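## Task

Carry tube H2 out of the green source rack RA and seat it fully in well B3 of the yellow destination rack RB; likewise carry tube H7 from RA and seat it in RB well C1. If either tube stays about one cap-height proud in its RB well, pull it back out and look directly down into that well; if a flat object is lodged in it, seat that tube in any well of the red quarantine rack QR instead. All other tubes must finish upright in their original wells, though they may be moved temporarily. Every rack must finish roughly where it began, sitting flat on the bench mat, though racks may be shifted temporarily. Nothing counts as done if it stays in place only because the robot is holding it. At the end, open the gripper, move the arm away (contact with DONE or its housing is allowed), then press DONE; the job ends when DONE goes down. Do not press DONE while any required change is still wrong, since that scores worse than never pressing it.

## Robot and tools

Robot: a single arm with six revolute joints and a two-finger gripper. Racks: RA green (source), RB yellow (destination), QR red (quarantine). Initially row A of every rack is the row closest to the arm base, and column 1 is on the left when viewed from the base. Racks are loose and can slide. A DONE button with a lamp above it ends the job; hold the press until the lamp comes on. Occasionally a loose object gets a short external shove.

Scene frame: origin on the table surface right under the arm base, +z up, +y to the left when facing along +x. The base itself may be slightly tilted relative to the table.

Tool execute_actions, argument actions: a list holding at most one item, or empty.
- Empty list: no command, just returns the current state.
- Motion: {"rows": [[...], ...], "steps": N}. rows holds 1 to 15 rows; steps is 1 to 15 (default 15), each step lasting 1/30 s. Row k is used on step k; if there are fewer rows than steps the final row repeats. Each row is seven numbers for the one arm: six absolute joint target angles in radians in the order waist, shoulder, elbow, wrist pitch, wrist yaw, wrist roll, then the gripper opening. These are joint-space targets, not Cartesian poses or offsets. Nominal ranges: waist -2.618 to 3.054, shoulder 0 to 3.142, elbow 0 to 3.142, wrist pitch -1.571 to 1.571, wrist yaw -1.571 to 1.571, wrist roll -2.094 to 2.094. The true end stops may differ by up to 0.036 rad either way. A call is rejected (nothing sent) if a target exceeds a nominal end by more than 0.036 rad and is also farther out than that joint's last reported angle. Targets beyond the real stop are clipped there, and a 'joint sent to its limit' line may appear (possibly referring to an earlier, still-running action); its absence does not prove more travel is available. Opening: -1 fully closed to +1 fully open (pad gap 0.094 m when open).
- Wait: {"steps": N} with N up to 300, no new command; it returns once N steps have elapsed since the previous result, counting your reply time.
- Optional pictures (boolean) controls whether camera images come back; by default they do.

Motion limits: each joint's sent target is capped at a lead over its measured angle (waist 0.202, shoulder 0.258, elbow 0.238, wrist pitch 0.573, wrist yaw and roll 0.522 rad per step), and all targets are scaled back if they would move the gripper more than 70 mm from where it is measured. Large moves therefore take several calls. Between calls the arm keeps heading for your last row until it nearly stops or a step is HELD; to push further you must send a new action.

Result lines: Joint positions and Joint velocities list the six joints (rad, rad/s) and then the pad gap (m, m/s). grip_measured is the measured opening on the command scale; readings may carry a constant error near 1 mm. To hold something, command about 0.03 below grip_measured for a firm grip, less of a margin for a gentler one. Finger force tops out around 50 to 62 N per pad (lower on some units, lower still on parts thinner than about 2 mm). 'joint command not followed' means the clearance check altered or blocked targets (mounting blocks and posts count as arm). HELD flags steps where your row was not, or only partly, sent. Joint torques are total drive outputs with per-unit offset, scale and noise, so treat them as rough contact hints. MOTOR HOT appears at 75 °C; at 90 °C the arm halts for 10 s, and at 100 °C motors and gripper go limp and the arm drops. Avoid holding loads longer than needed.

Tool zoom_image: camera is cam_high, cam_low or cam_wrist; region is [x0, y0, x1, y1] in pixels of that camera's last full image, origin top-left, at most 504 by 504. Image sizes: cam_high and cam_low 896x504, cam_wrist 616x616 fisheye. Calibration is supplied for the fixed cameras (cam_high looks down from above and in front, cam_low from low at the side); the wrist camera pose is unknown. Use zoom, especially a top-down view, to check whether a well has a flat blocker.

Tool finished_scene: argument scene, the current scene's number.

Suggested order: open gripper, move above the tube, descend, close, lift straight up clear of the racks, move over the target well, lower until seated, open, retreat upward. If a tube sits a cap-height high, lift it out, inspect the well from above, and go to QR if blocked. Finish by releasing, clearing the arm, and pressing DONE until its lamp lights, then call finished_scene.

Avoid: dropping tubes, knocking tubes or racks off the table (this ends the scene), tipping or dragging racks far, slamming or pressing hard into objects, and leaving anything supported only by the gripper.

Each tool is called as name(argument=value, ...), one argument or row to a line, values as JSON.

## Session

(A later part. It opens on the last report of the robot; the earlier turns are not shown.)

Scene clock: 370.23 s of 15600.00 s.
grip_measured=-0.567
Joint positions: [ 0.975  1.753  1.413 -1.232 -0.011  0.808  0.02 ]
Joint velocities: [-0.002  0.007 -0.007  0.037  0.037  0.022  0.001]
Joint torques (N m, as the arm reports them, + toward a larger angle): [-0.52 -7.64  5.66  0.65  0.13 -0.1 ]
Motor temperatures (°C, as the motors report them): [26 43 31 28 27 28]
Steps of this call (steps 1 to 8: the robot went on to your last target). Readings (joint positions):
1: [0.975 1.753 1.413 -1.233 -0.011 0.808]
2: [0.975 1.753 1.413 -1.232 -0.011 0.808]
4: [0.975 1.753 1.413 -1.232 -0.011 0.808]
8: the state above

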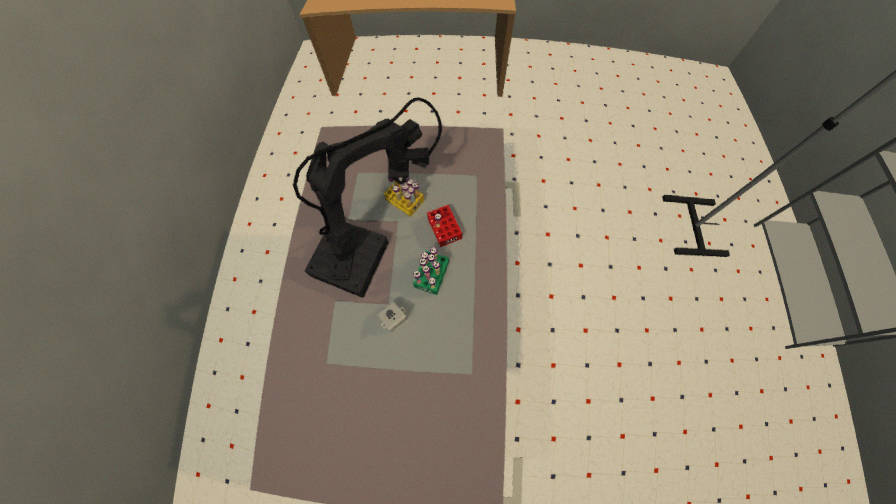

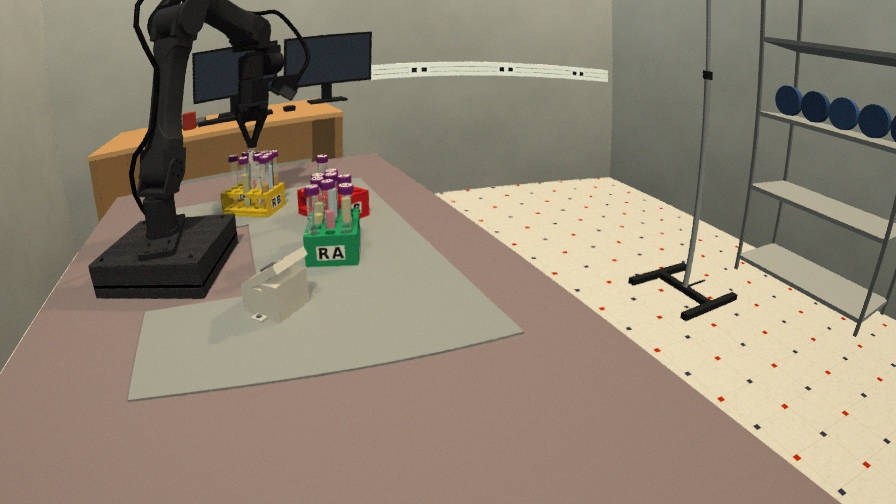

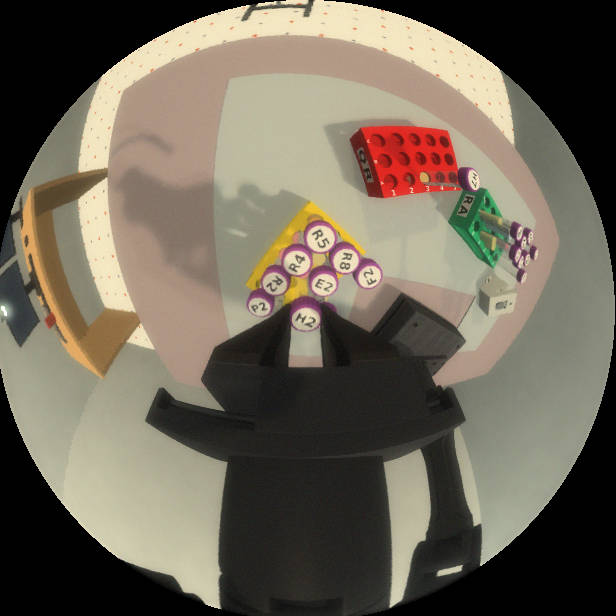

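execute_actions(
  actions=[
    {"rows":[[0.97,1.756,1.41,-1.195,0,0.8,-0.6],[0.97,1.758,1.41,-1.19,0,0.8,-0.6],[0.97,1.76,1.408,-1.185,0,0.8,-0.6],[0.97,1.762,1.405,-1.18,0,0.8,-0.6],[0.97,1.764,1.402,-1.175,0,0.8,-0.6],[0.97,1.766,1.399,-1.17,0,0.8,-0.6],[0.97,1.768,1.396,-1.165,0,0.8,-0.6],[0.97,1.77,1.393,-1.16,0,0.8,-0.6],[0.97,1.772,1.39,-1.155,0,0.8,-0.6],[0.97,1.774,1.387,-1.15,0,0.8,-0.6],[0.97,1.776,1.384,-1.145,0,0.8,-0.6],[0.97,1.776,1.381,-1.145,0,0.8,-0.6],[0.97,1.776,1.378,-1.145,0,0.8,-0.6]]},
  ],
  pictures=false,
)

execute_actions(
  actions=[
    {"steps":8},
  ],
)

zoom_image(
  camera="cam_low",
  region=[200,110,310,230],
)

Scene clock: 375.63 s of 15600.00 s.
grip_measured=-0.567
Joint positions: [ 0.975  1.78   1.38  -1.19  -0.009  0.808  0.02 ]
Joint velocities: [ 0.002  0.032 -0.012  0.051 -0.11   0.037 -0.001]
Joint torques (N m, as the arm reports them, + toward a larger angle): [-0.55 -8.25  5.67  0.73  0.12 -0.08]
Motor temperatures (°C, as the motors report them): [26 43 31 28 27 28]
Steps of this call (steps 1 to 15: the robot went on to your last target; steps 16 to 90: nothing new was sent; then 1.90 s passed at rest; steps 91 to 105: all 15 steps of this action). Readings (joint positions):
91: [0.975 1.753 1.413 -1.232 -0.011 0.808]
92: [0.975 1.753 1.413 -1.231 -0.010 0.808]
94: [0.975 1.754 1.413 -1.230 -0.009 0.808]
98: [0.975 1.762 1.404 -1.221 -0.009 0.808]
105: the state above

Scene clock: 375.90 s of 15600.00 s.
grip_measured=-0.567
Joint positions: [ 0.975  1.781  1.38  -1.189 -0.009  0.808  0.02 ]
Joint velocities: [-0.012 -0.007 -0.022  0.007  0.022 -0.022 -0.   ]
Joint torques (N m, as the arm reports them, + toward a larger angle): [-0.56 -8.12  5.6   0.75  0.11 -0.08]
Motor temperatures (°C, as the motors report them): [26 43 31 28 27 28]
Steps of this call (steps 1 to 8: the robot went on to your last target). Readings (joint positions):
1: [0.975 1.781 1.380 -1.190 -0.009 0.808]
2: [0.975 1.781 1.380 -1.189 -0.009 0.808]
4: [0.975 1.781 1.380 -1.189 -0.009 0.808]
8: the state above

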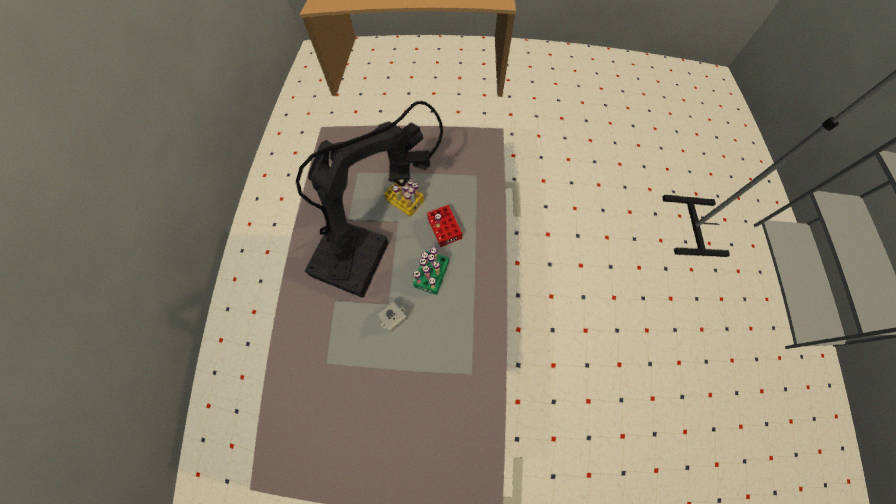

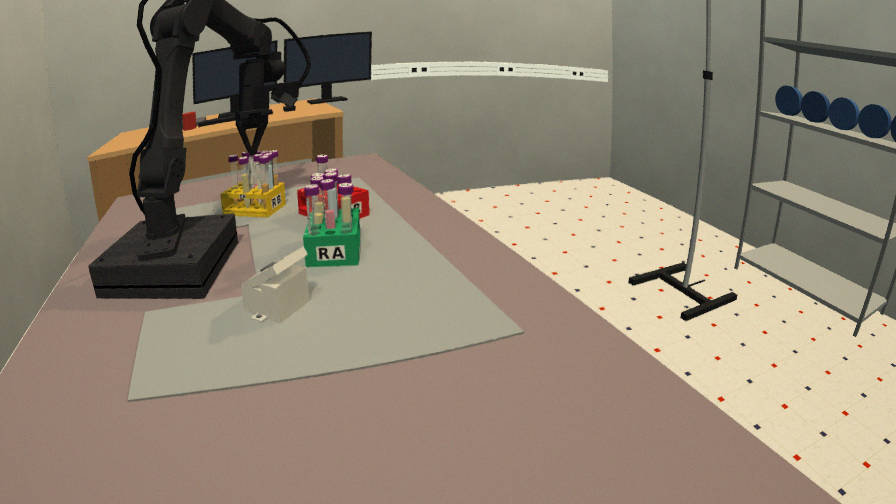

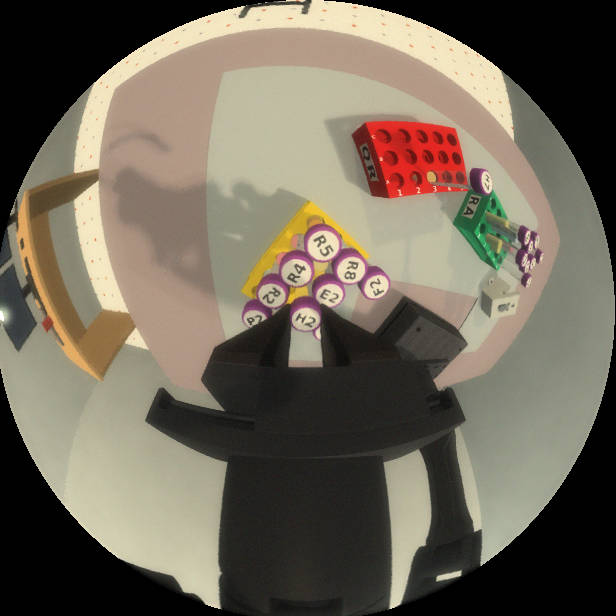

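Region (200, 110, 310, 230) of cam_low's 896x504 image, scaled by 4.200, with more detail than that image has; it fills the left 462 columns of this view, and the rest is white.

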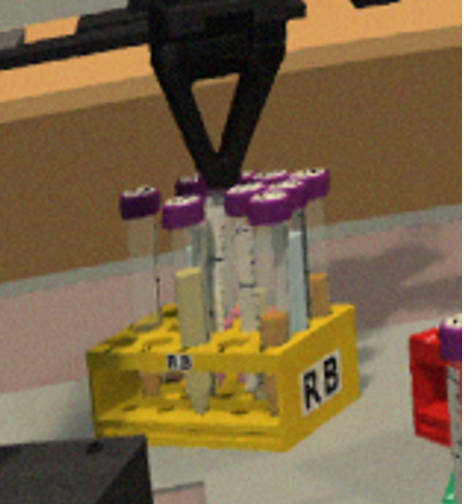

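Releasing gently, then rising.

execute_actions(
  actions=[
    {"rows":[[0.97,1.776,1.378,-1.165,0,0.8,-0.58],[0.97,1.776,1.378,-1.165,0,0.8,-0.565],[0.97,1.776,1.378,-1.165,0,0.8,-0.555],[0.97,1.776,1.378,-1.165,0,0.8,-0.545],[0.97,1.776,1.378,-1.165,0,0.8,-0.53],[0.97,1.776,1.378,-1.165,0,0.8,-0.51],[0.97,1.776,1.378,-1.165,0,0.8,-0.48],[0.97,1.776,1.378,-1.165,0,0.8,-0.45],[0.97,1.776,1.378,-1.165,0,0.8,-0.42],[0.97,1.776,1.378,-1.165,0,0.8,-0.4]]},
  ],
  pictures=false,
)

execute_actions(
  actions=[
    {"rows":[[0.97,1.77,1.4,-1.19,0,0.8,-0.4],[0.97,1.765,1.42,-1.2,0,0.8,-0.4],[0.97,1.76,1.44,-1.22,0,0.8,-0.4],[0.97,1.755,1.46,-1.24,0,0.8,-0.4],[0.97,1.75,1.48,-1.26,0,0.8,-0.4],[0.97,1.745,1.5,-1.28,0,0.8,-0.4],[0.97,1.74,1.52,-1.3,0,0.8,-0.4],[0.97,1.735,1.54,-1.32,0,0.8,-0.4],[0.97,1.73,1.56,-1.34,0,0.8,-0.4]]},
  ],
)

zoom_image(
  camera="cam_low",
  region=[200,110,310,230],
)

zoom_image(
  camera="cam_wrist",
  region=[220,190,400,360],
)

Scene clock: 382.83 s of 15600.00 s.
grip_measured=-0.402
Joint positions: [ 0.975  1.781  1.38  -1.189 -0.009  0.808  0.028]
Joint velocities: [-0.007 -0.002  0.002  0.007 -0.095  0.037 -0.   ]
Joint torques (N m, as the arm reports them, + toward a larger angle): [-0.56 -8.14  5.59  0.58  0.13 -0.08]
Motor temperatures (°C, as the motors report them): [26 42 31 28 27 28]
Steps of this call (steps 1 to 15: the robot went on to your last target; steps 16 to 90: nothing new was sent; then 3.43 s passed at rest; steps 91 to 105: all 15 steps of this action). Readings (joint positions):
91: [0.975 1.781 1.380 -1.189 -0.009 0.808]
92: [0.975 1.781 1.380 -1.189 -0.009 0.808]
94: [0.975 1.781 1.380 -1.189 -0.009 0.808]
98: [0.975 1.781 1.380 -1.189 -0.009 0.808]
105: the state above

Scene clock: 383.33 s of 15600.00 s.
grip_measured=-0.401
Joint positions: [ 0.975  1.752  1.534 -1.305 -0.009  0.808  0.028]
Joint velocities: [-0.002 -0.012 -0.002 -0.095 -0.022 -0.007 -0.001]
Joint torques (N m, as the arm reports them, + toward a larger angle): [-0.57 -9.45  8.15  0.42  0.12 -0.09]
Motor temperatures (°C, as the motors report them): [26 42 31 28 27 28]
Steps of this call (steps 1 to 15: all 15 steps of this action). Readings (joint positions):
1: [0.975 1.781 1.380 -1.190 -0.009 0.808]
2: [0.975 1.781 1.380 -1.193 -0.009 0.808]
4: [0.975 1.781 1.393 -1.209 -0.009 0.808]
8: [0.975 1.780 1.470 -1.254 -0.009 0.808]
15: the state above

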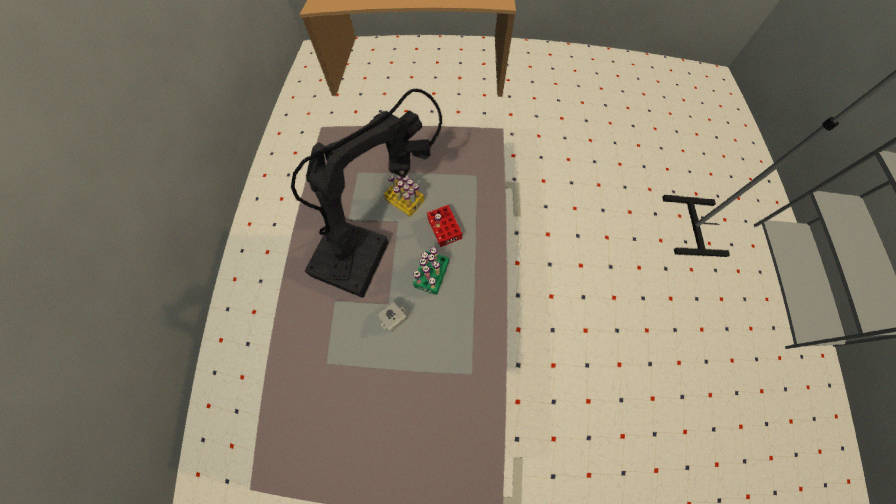

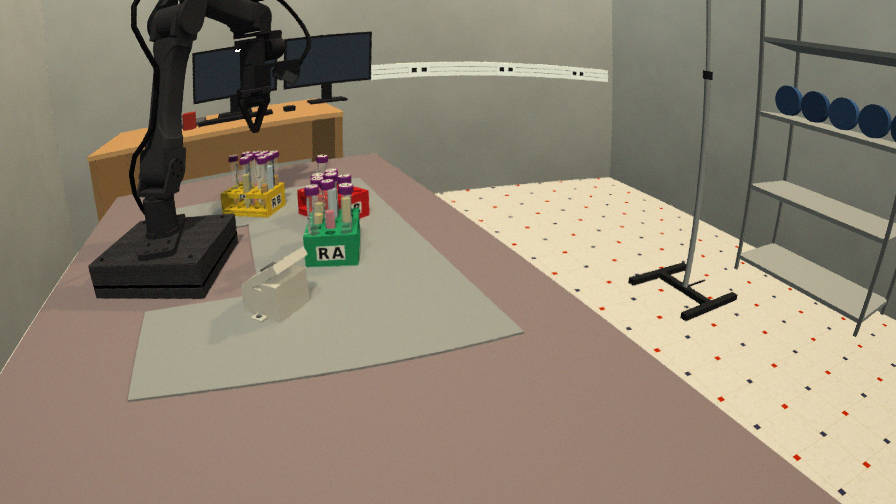

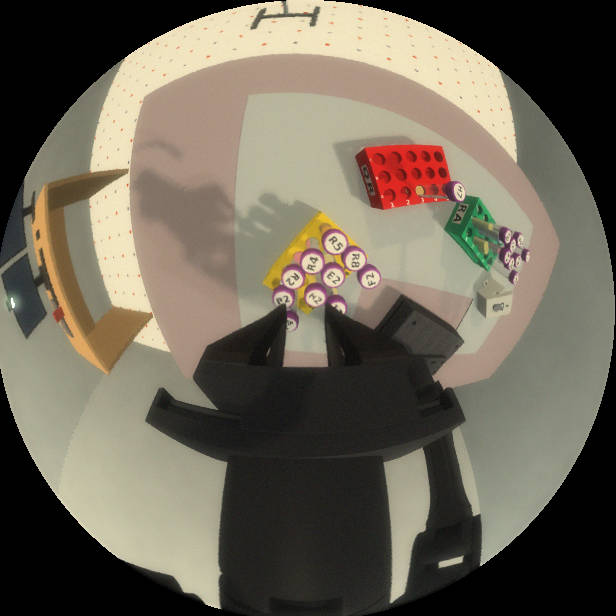

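Region (200, 110, 310, 230) of cam_low's 896x504 image, scaled by 4.200, with more detail than that image has; it fills the left 462 columns of this view, and the rest is white.

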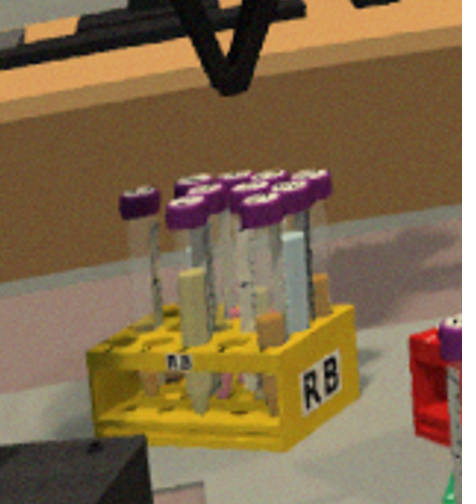

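Region (220, 190, 400, 360) of cam_wrist's 616x616 image, scaled by 2.800, with more detail than that image has.

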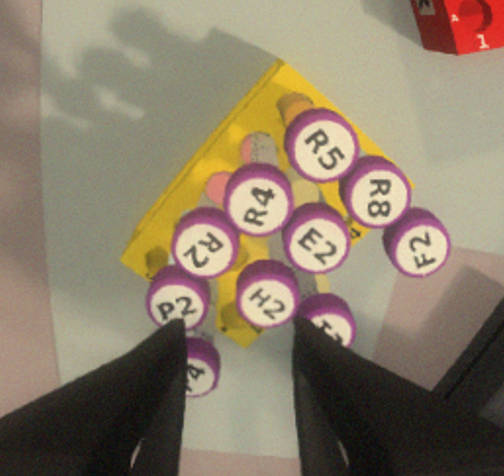

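execute_actions(
  actions=[
    {"rows":[[0.94,1.73,1.56,-1.36,0,0.77,-0.5],[0.9,1.73,1.56,-1.36,0,0.74,-0.6],[0.85,1.73,1.56,-1.36,0,0.71,-0.7],[0.79,1.73,1.56,-1.36,0,0.68,-0.8],[0.73,1.73,1.56,-1.36,0,0.65,-0.9],[0.67,1.73,1.56,-1.36,0,0.62,-1],[0.61,1.73,1.56,-1.36,0,0.59,-1],[0.55,1.73,1.56,-1.36,0,0.56,-1],[0.49,1.73,1.56,-1.36,0,0.53,-1],[0.43,1.73,1.56,-1.36,0,0.5,-1],[0.37,1.73,1.56,-1.36,0,0.47,-1],[0.31,1.73,1.56,-1.36,0,0.44,-1],[0.25,1.73,1.56,-1.36,0,0.41,-1],[0.19,1.73,1.56,-1.36,0,0.38,-1],[0.13,1.73,1.56,-1.36,0,0.35,-1]]},
  ],
  pictures=false,
)

execute_actions(
  actions=[
    {"rows":[[0.07,1.73,1.56,-1.36,0,0.32,-1],[0.01,1.73,1.56,-1.36,0,0.29,-1],[-0.05,1.73,1.56,-1.36,0,0.26,-1],[-0.11,1.73,1.56,-1.36,0,0.23,-1],[-0.17,1.73,1.56,-1.36,0,0.2,-1],[-0.23,1.73,1.56,-1.36,0,0.17,-1],[-0.29,1.73,1.56,-1.36,0,0.14,-1],[-0.35,1.73,1.56,-1.36,0,0.11,-1],[-0.41,1.73,1.56,-1.36,0,0.08,-1],[-0.47,1.73,1.56,-1.36,0,0.05,-1],[-0.53,1.73,1.56,-1.36,0,0.02,-1],[-0.59,1.73,1.56,-1.36,0,0,-1],[-0.64,1.73,1.56,-1.36,0,0,-1],[-0.68,1.73,1.56,-1.36,0,0,-1],[-0.7,1.73,1.56,-1.36,0,0,-1]]},
  ],
  pictures=false,
)

execute_actions(
  actions=[
    {"rows":[[-0.7,1.72,1.52,-1.34,0,0,-1],[-0.7,1.71,1.49,-1.32,0,0,-1],[-0.7,1.7,1.46,-1.3,0,0,-1],[-0.7,1.69,1.43,-1.28,0,0,-1],[-0.7,1.68,1.4,-1.25,0,0,-1],[-0.7,1.67,1.37,-1.22,0,0,-1],[-0.7,1.67,1.34,-1.19,0,0,-1],[-0.7,1.67,1.31,-1.16,0,0,-1],[-0.7,1.67,1.28,-1.14,0,0,-1]]},
  ],
)

zoom_image(
  camera="cam_low",
  region=[200,140,400,340],
)

Scene clock: 395.10 s of 15600.00 s.
grip_measured=-0.991
Joint positions: [ 0.23   1.752  1.534 -1.338 -0.01   0.479  0.   ]
Joint velocities: [-1.619  0.017 -0.007  0.066 -0.022 -0.799 -0.001]
Joint torques (N m, as the arm reports them, + toward a larger angle): [-0.35 -9.37  8.06  0.26  0.11 -0.07]
Motor temperatures (°C, as the motors report them): [26 43 32 27 27 28]
Steps of this call (steps 1 to 30: the robot went on to your last target; steps 31 to 150: nothing new was sent; then 6.27 s passed at rest; steps 151 to 165: all 15 steps of this action). Readings (joint positions):
151: [0.972 1.752 1.534 -1.330 -0.011 0.803]
152: [0.962 1.752 1.534 -1.333 -0.013 0.792]
154: [0.907 1.752 1.534 -1.338 -0.021 0.760]
158: [0.669 1.752 1.534 -1.338 -0.022 0.670]
165: the state above

Scene clock: 395.60 s of 15600.00 s.
grip_measured=-0.991
Joint positions: [-0.651  1.752  1.534 -1.338  0.     0.068  0.   ]
Joint velocities: [-1.311 -0.002 -0.002  0.007  0.081 -0.374  0.   ]
Joint torques (N m, as the arm reports them, + toward a larger angle): [ 2.98 -9.34  8.1   0.28 -0.16 -0.1 ]
Motor temperatures (°C, as the motors report them): [26 43 32 27 27 28]
Steps of this call (steps 1 to 15: all 15 steps of this action). Readings (joint positions):
1: [0.171 1.752 1.534 -1.338 -0.009 0.450]
2: [0.112 1.752 1.534 -1.338 -0.009 0.420]
4: [-0.007 1.752 1.534 -1.338 -0.008 0.361]
8: [-0.247 1.752 1.534 -1.338 -0.007 0.242]
15: the state above

Scene clock: 396.10 s of 15600.00 s.
grip_measured=-0.991
Joint positions: [-0.705  1.698  1.273 -1.196  0.005  0.01   0.   ]
Joint velocities: [-0.002  0.007 -0.007  0.271 -0.095 -0.007 -0.001]
Joint torques (N m, as the arm reports them, + toward a larger angle): [ 0.4  -9.11  6.27  0.52 -0.03 -0.1 ]
Motor temperatures (°C, as the motors report them): [26 43 32 27 27 28]
Steps of this call (steps 1 to 15: all 15 steps of this action). Readings (joint positions):
1: [-0.689 1.752 1.533 -1.338 0.005 0.057]
2: [-0.712 1.749 1.526 -1.334 0.010 0.049]
4: [-0.723 1.735 1.486 -1.318 0.014 0.036]
8: [-0.706 1.702 1.364 -1.266 0.007 0.019]
15: the state above

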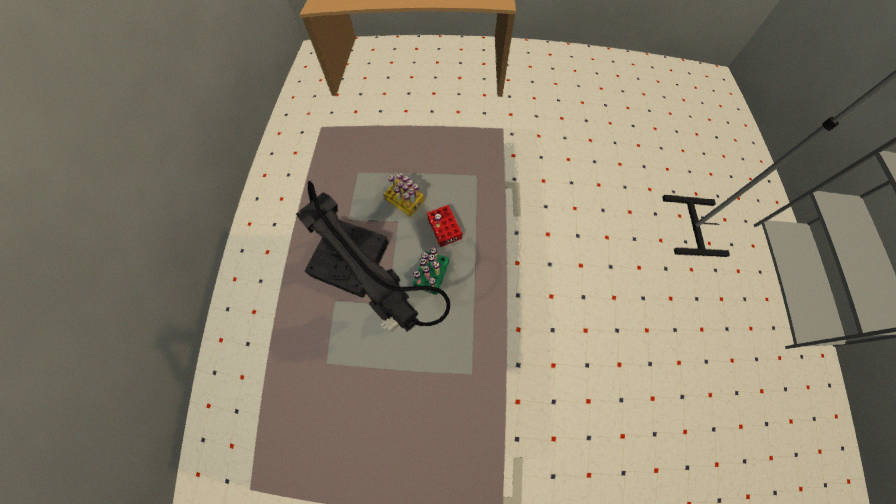

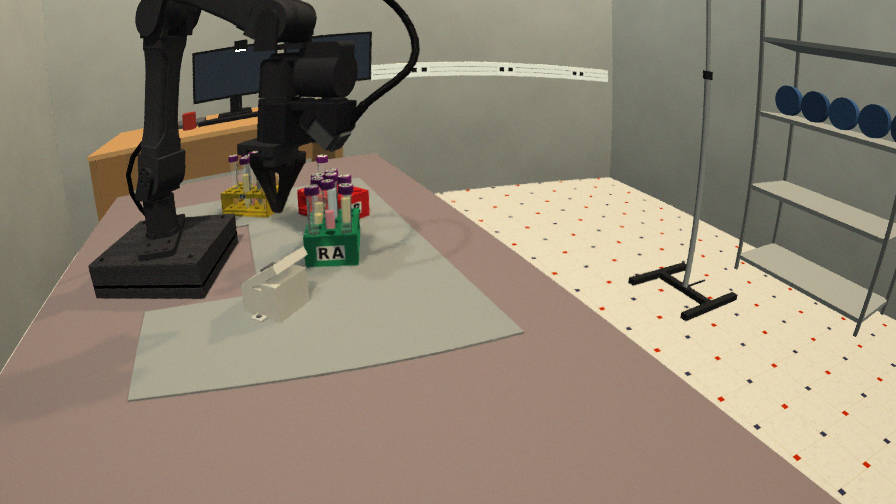

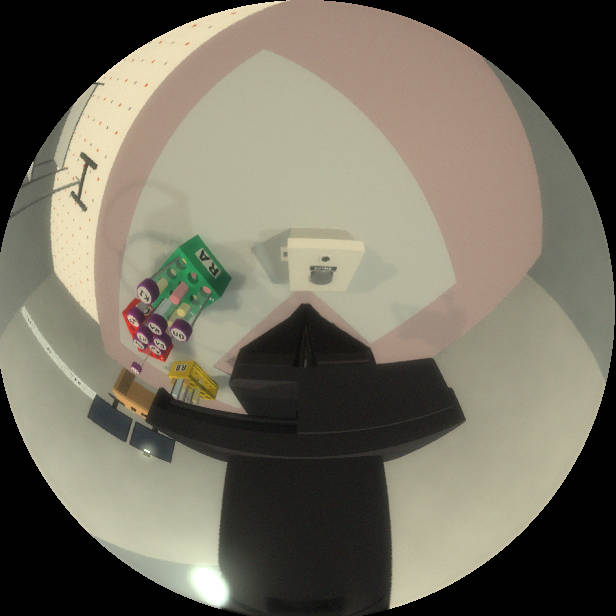

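Region (200, 140, 400, 340) of cam_low's 896x504 image, scaled by 2.520, with more detail than that image has.

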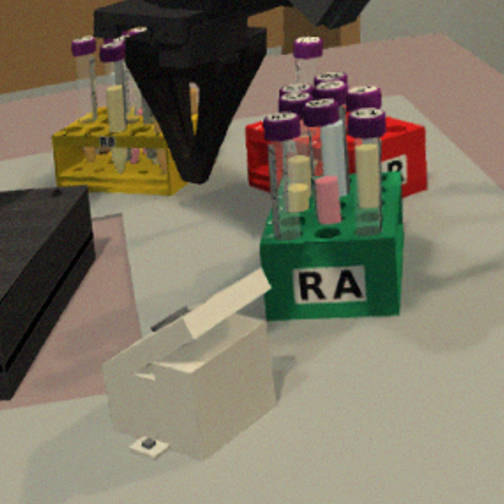

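execute_actions(
  actions=[
    {"rows":[[-0.72,1.665,1.26,-1.13,0,0,-1],[-0.73,1.66,1.24,-1.115,0,0,-1],[-0.74,1.655,1.22,-1.1,0,0,-1],[-0.75,1.65,1.2,-1.085,0,0,-1],[-0.76,1.645,1.18,-1.07,0,0,-1],[-0.77,1.64,1.16,-1.05,0,0,-1],[-0.77,1.64,1.14,-1.03,0,0,-1],[-0.77,1.64,1.125,-1.01,0,0,-1],[-0.77,1.64,1.112,-0.995,0,0,-1]]},
  ],
  pictures=false,
)

execute_actions(
  actions=[
    {"steps":10},
  ],
)

zoom_image(
  camera="cam_low",
  region=[200,140,400,340],
)

Scene clock: 404.03 s of 15600.00 s.
grip_measured=-0.991
Joint positions: [-0.767  1.672  1.109 -1.042  0.002  0.007  0.   ]
Joint velocities: [ 0.012  0.022  0.007  0.183 -0.022 -0.051  0.   ]
Joint torques (N m, as the arm reports them, + toward a larger angle): [-0.37 -9.01  5.84  0.55  0.   -0.09]
Motor temperatures (°C, as the motors report them): [26 43 32 27 27 28]
Steps of this call (steps 1 to 30: the robot went on to your last target; steps 31 to 90: nothing new was sent; then 4.43 s passed at rest; steps 91 to 105: all 15 steps of this action). Readings (joint positions):
91: [-0.705 1.698 1.272 -1.162 0.005 0.008]
92: [-0.708 1.697 1.267 -1.156 0.003 0.008]
94: [-0.721 1.689 1.240 -1.135 0.002 0.007]
98: [-0.761 1.673 1.159 -1.091 0.002 0.007]
105: the state above

Scene clock: 404.37 s of 15600.00 s.
grip_measured=-0.991
Joint positions: [-0.767  1.672  1.109 -1.021  0.002  0.007  0.   ]
Joint velocities: [-0.002  0.022 -0.007  0.007  0.022 -0.022 -0.001]
Joint torques (N m, as the arm reports them, + toward a larger angle): [-0.4  -9.04  5.92  0.62  0.   -0.09]
Motor temperatures (°C, as the motors report them): [26 43 32 27 27 28]
Steps of this call (steps 1 to 10: the robot went on to your last target). Readings (joint positions):
1: [-0.767 1.672 1.109 -1.036 0.002 0.007]
2: [-0.767 1.672 1.109 -1.032 0.002 0.007]
4: [-0.767 1.672 1.109 -1.027 0.002 0.007]
8: [-0.767 1.672 1.109 -1.022 0.002 0.007]
10: the state above

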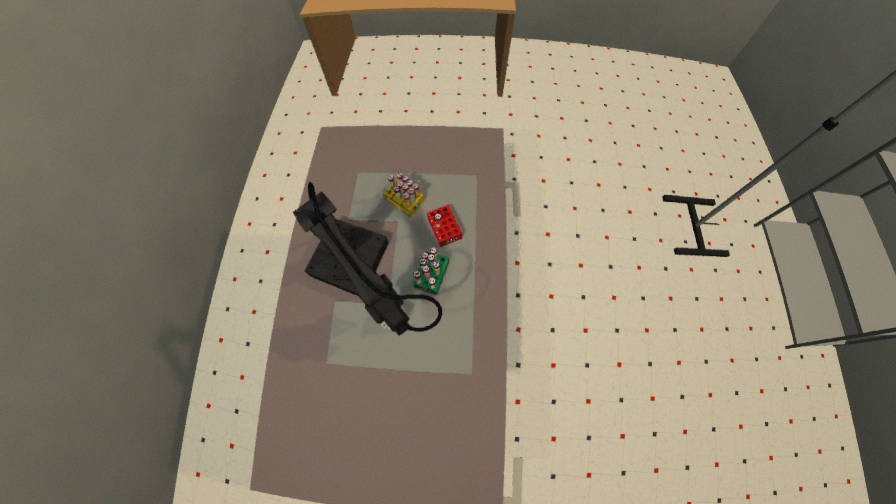

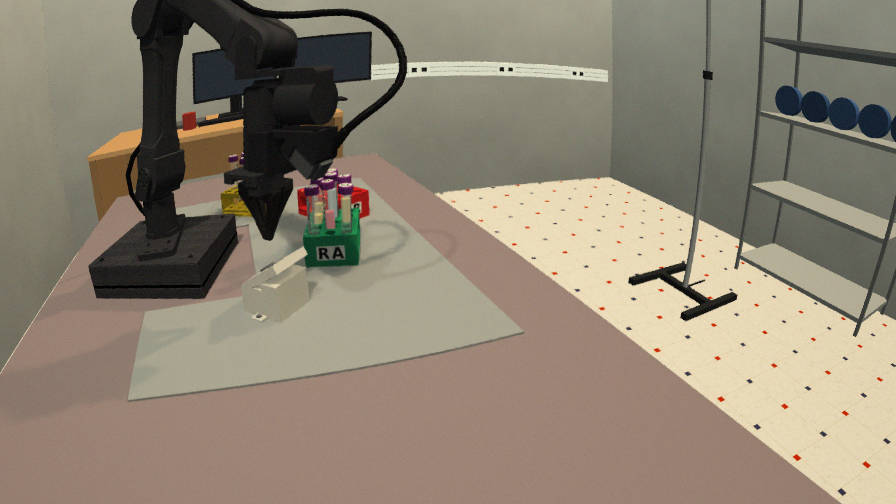

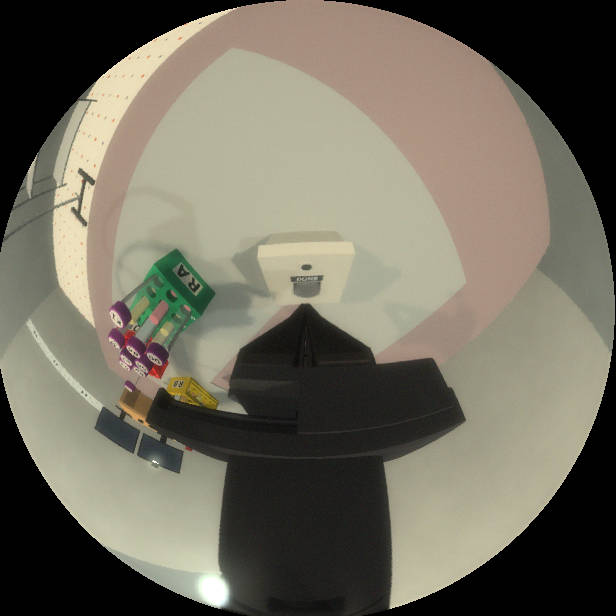

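Region (200, 140, 400, 340) of cam_low's 896x504 image, scaled by 2.520, with more detail than that image has.

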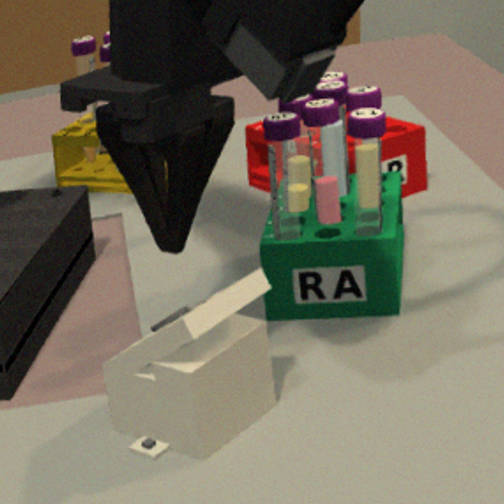

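execute_actions(
  actions=[
    {"rows":[[-0.77,1.66,1.105,-0.98,0,0,-1],[-0.77,1.67,1.1,-0.97,0,0,-1],[-0.77,1.675,1.095,-0.96,0,0,-1],[-0.77,1.68,1.09,-0.95,0,0,-1],[-0.77,1.685,1.085,-0.94,0,0,-1],[-0.77,1.69,1.08,-0.93,0,0,-1],[-0.77,1.695,1.073,-0.92,0,0,-1],[-0.77,1.7,1.066,-0.91,0,0,-1],[-0.77,1.704,1.06,-0.9,0,0,-1],[-0.77,1.708,1.053,-0.89,0,0,-1]]},
  ],
  pictures=false,
)

execute_actions(
  actions=[
    {"steps":10},
  ],
)

zoom_image(
  camera="cam_low",
  region=[200,140,400,340],
)

Scene clock: 408.43 s of 15600.00 s.
grip_measured=-0.991
Joint positions: [-0.767  1.714  1.053 -0.93   0.002  0.007  0.   ]
Joint velocities: [ 0.002 -0.007 -0.007  0.081 -0.081 -0.022  0.   ]
Joint torques (N m, as the arm reports them, + toward a larger angle): [-0.39 -7.15  5.4   0.65  0.01 -0.09]
Motor temperatures (°C, as the motors report them): [26 43 32 28 27 28]
Steps of this call (steps 1 to 30: the robot went on to your last target; steps 31 to 90: nothing new was sent; then 0.57 s passed at rest; steps 91 to 105: all 15 steps of this action). Readings (joint positions):
91: [-0.767 1.672 1.109 -1.018 0.002 0.007]
92: [-0.767 1.672 1.109 -1.015 0.002 0.007]
94: [-0.767 1.672 1.105 -1.001 0.002 0.007]
98: [-0.767 1.685 1.085 -0.968 0.002 0.007]
105: the state above

Scene clock: 408.77 s of 15600.00 s.
grip_measured=-0.991
Joint positions: [-0.767  1.714  1.053 -0.916  0.002  0.007  0.   ]
Joint velocities: [ 0.002  0.012 -0.002 -0.022  0.022 -0.066 -0.   ]
Joint torques (N m, as the arm reports them, + toward a larger angle): [-0.38 -7.17  5.41  0.61 -0.01 -0.08]
Motor temperatures (°C, as the motors report them): [26 43 32 28 27 28]
Steps of this call (steps 1 to 10: the robot went on to your last target). Readings (joint positions):
1: [-0.767 1.714 1.053 -0.928 0.002 0.007]
2: [-0.767 1.714 1.053 -0.925 0.002 0.007]
4: [-0.767 1.714 1.053 -0.921 0.002 0.007]
8: [-0.767 1.714 1.053 -0.917 0.002 0.007]
10: the state above

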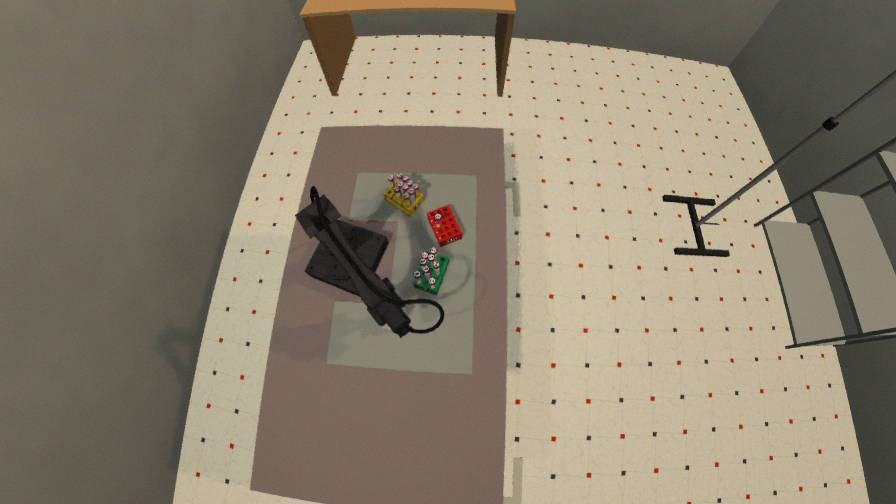

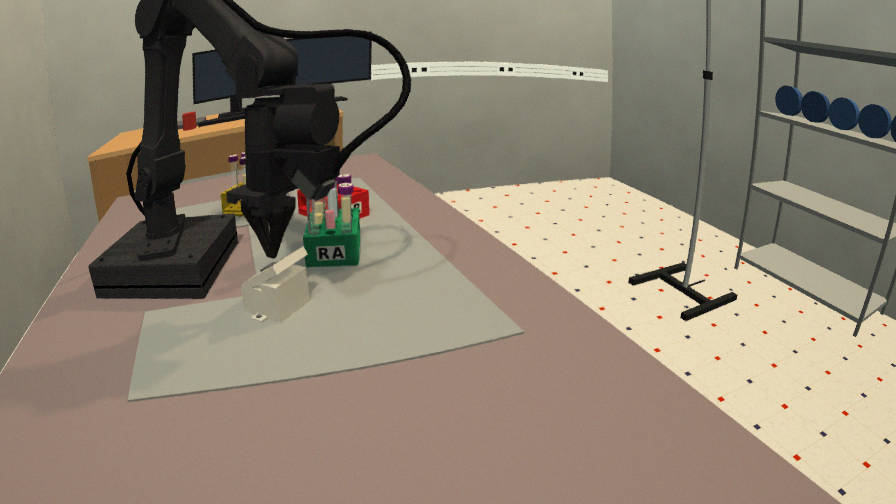

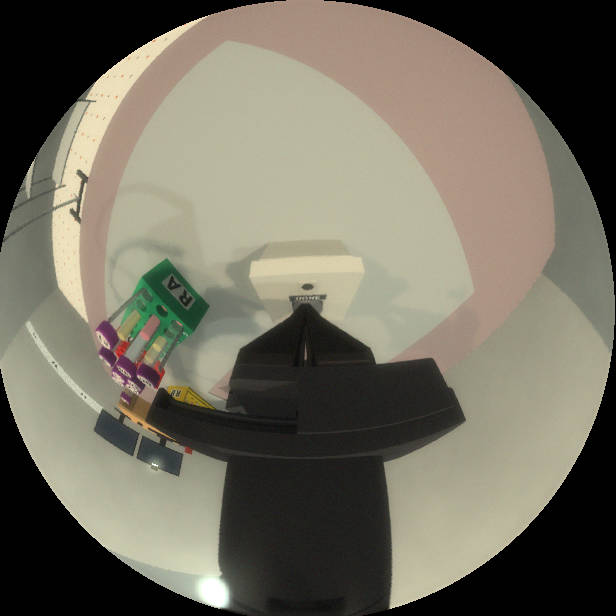

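Region (200, 140, 400, 340) of cam_low's 896x504 image, scaled by 2.520, with more detail than that image has.

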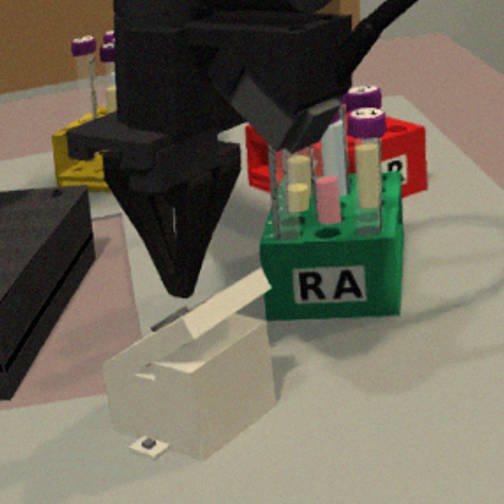

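execute_actions(
  actions=[
    {"rows":[[-0.77,1.709,1.048,-0.885,0,0,-1],[-0.77,1.71,1.043,-0.88,0,0,-1],[-0.77,1.711,1.038,-0.875,0,0,-1],[-0.77,1.712,1.033,-0.87,0,0,-1],[-0.77,1.713,1.028,-0.865,0,0,-1],[-0.77,1.714,1.023,-0.86,0,0,-1],[-0.77,1.715,1.018,-0.855,0,0,-1],[-0.77,1.716,1.013,-0.85,0,0,-1],[-0.77,1.717,1.008,-0.845,0,0,-1],[-0.77,1.718,1.003,-0.84,0,0,-1],[-0.77,1.719,0.998,-0.835,0,0,-1],[-0.77,1.72,0.993,-0.83,0,0,-1]]},
  ],
)

zoom_image(
  camera="cam_low",
  region=[200,140,400,340],
)

Scene clock: 415.80 s of 15600.00 s.
grip_measured=-0.991
Joint positions: [-0.767  1.714  1.014 -0.873  0.002  0.007  0.   ]
Joint velocities: [ 0.012 -0.017 -0.007 -0.022 -0.037 -0.051 -0.001]
Joint torques (N m, as the arm reports them, + toward a larger angle): [-0.45 -6.19  3.65  0.77  0.   -0.09]
Motor temperatures (°C, as the motors report them): [26 42 32 28 27 28]
Steps of this call (steps 1 to 30: the robot went on to your last target; steps 31 to 90: nothing new was sent; then 3.53 s passed at rest; steps 91 to 105: all 15 steps of this action). Readings (joint positions):
91: [-0.767 1.714 1.053 -0.914 0.002 0.007]
92: [-0.767 1.714 1.053 -0.913 0.002 0.007]
94: [-0.767 1.714 1.049 -0.905 0.002 0.007]
98: [-0.767 1.714 1.027 -0.889 0.002 0.007]
105: the state above

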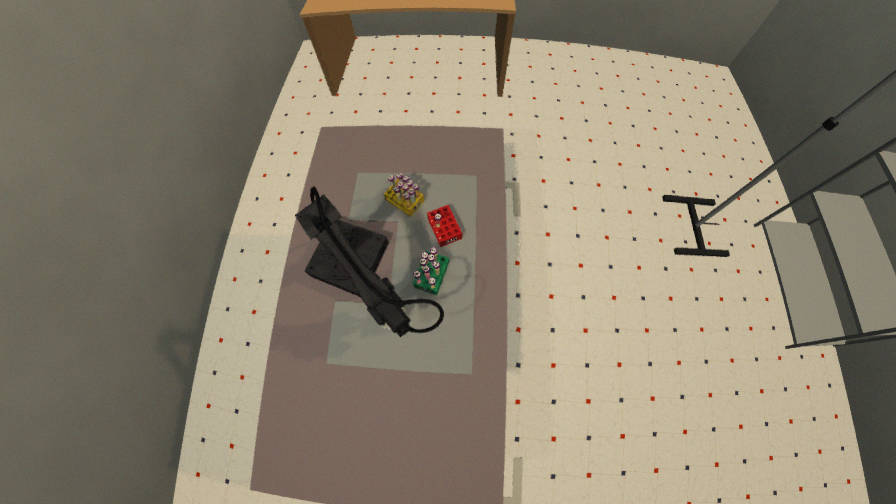

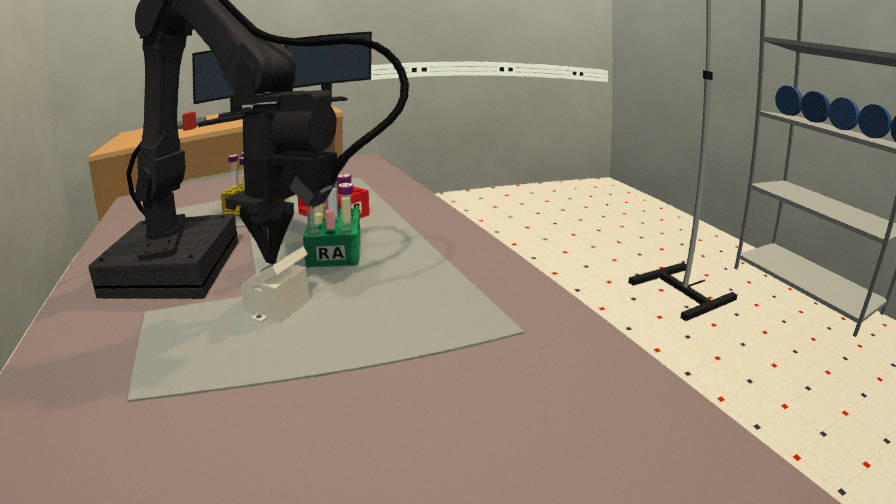

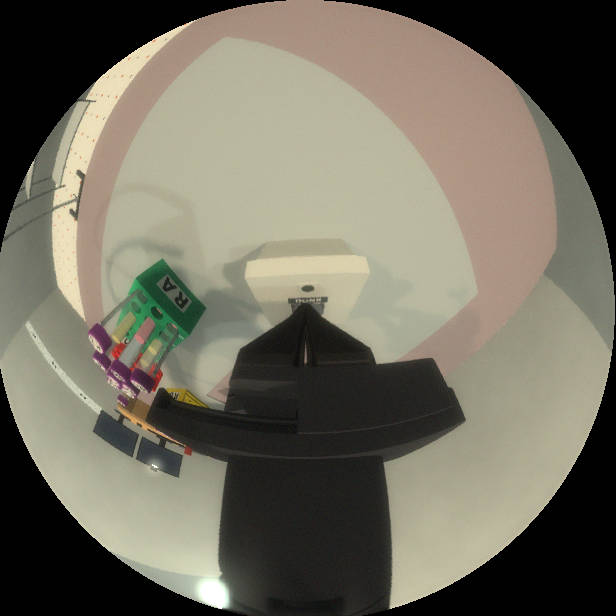

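Region (200, 140, 400, 340) of cam_low's 896x504 image, scaled by 2.520, with more detail than that image has.

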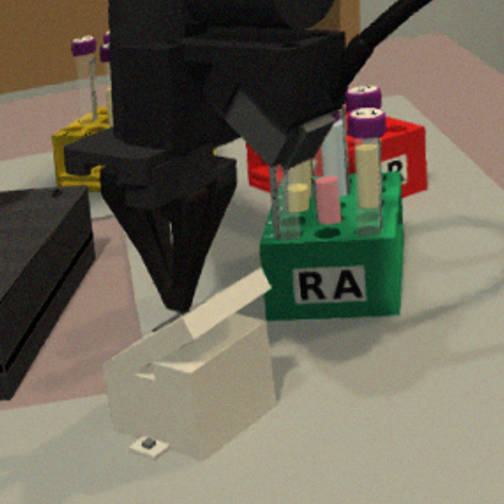

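execute_actions(
  actions=[
    {"rows":[[-0.77,1.72,0.99,-0.85,0,0,-1],[-0.77,1.722,0.987,-0.86,0,0,-1],[-0.77,1.724,0.984,-0.87,0,0,-1],[-0.77,1.726,0.981,-0.88,0,0,-1],[-0.77,1.728,0.978,-0.885,0,0,-1],[-0.77,1.73,0.975,-0.89,0,0,-1],[-0.77,1.732,0.972,-0.89,0,0,-1],[-0.77,1.734,0.969,-0.89,0,0,-1]]},
  ],
)

zoom_image(
  camera="cam_low",
  region=[200,140,400,340],
)

Scene clock: 419.13 s of 15600.00 s.
grip_measured=-0.991
Joint positions: [-0.767  1.714  1.012 -0.873  0.002  0.007  0.   ]
Joint velocities: [ 0.012 -0.012 -0.027 -0.037  0.037  0.007 -0.001]
Joint torques (N m, as the arm reports them, + toward a larger angle): [-0.4  -5.03  1.75  0.32  0.01 -0.07]
Motor temperatures (°C, as the motors report them): [26 42 31 28 27 28]
Steps of this call (steps 1 to 15: the robot went on to your last target; steps 16 to 85: nothing new was sent; steps 86 to 100: all 15 steps of this action). Readings (joint positions):
86: [-0.767 1.714 1.014 -0.873 0.002 0.007]
87: [-0.767 1.714 1.014 -0.873 0.002 0.007]
89: [-0.767 1.714 1.013 -0.873 0.002 0.007]
93: [-0.767 1.714 1.012 -0.873 0.002 0.007]
100: the state above

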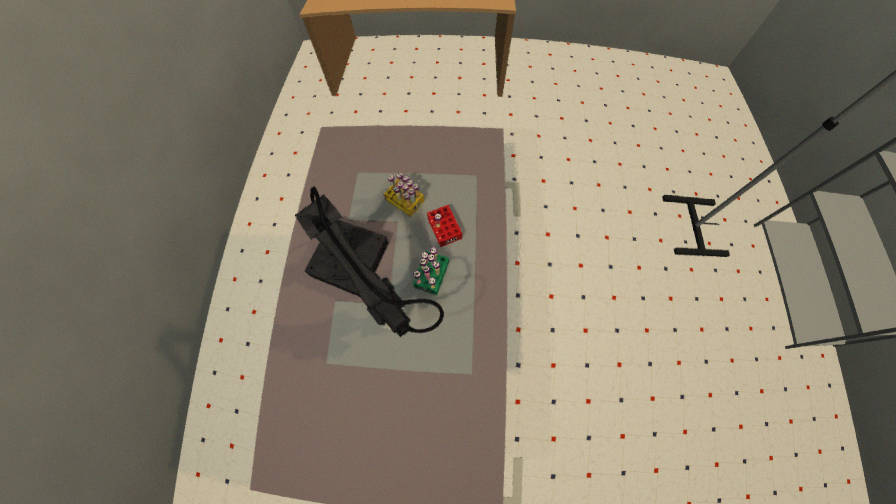

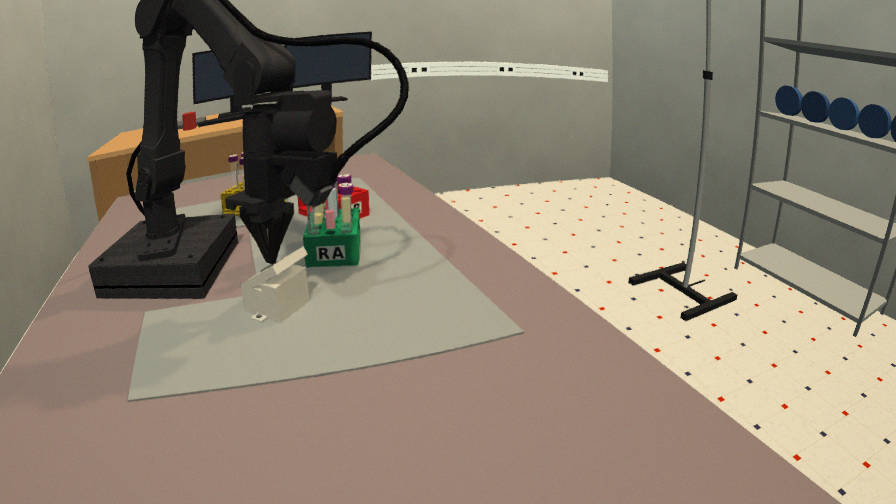

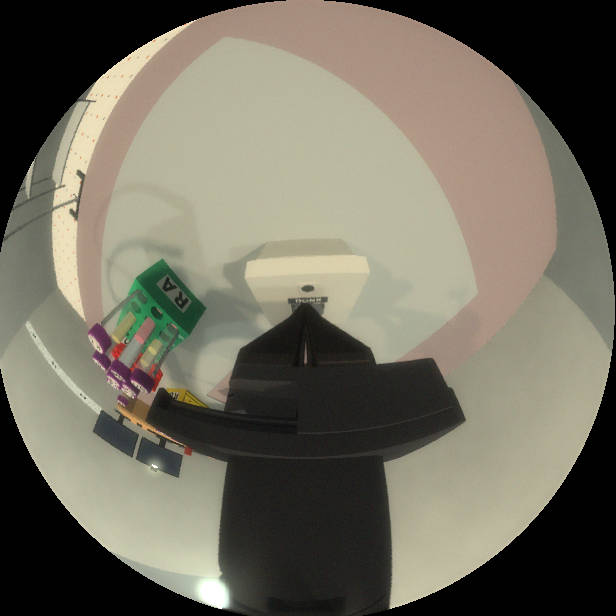

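Region (200, 140, 400, 340) of cam_low's 896x504 image, scaled by 2.520, with more detail than that image has.

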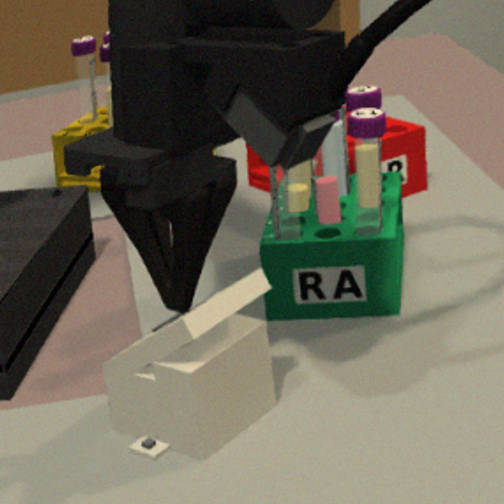

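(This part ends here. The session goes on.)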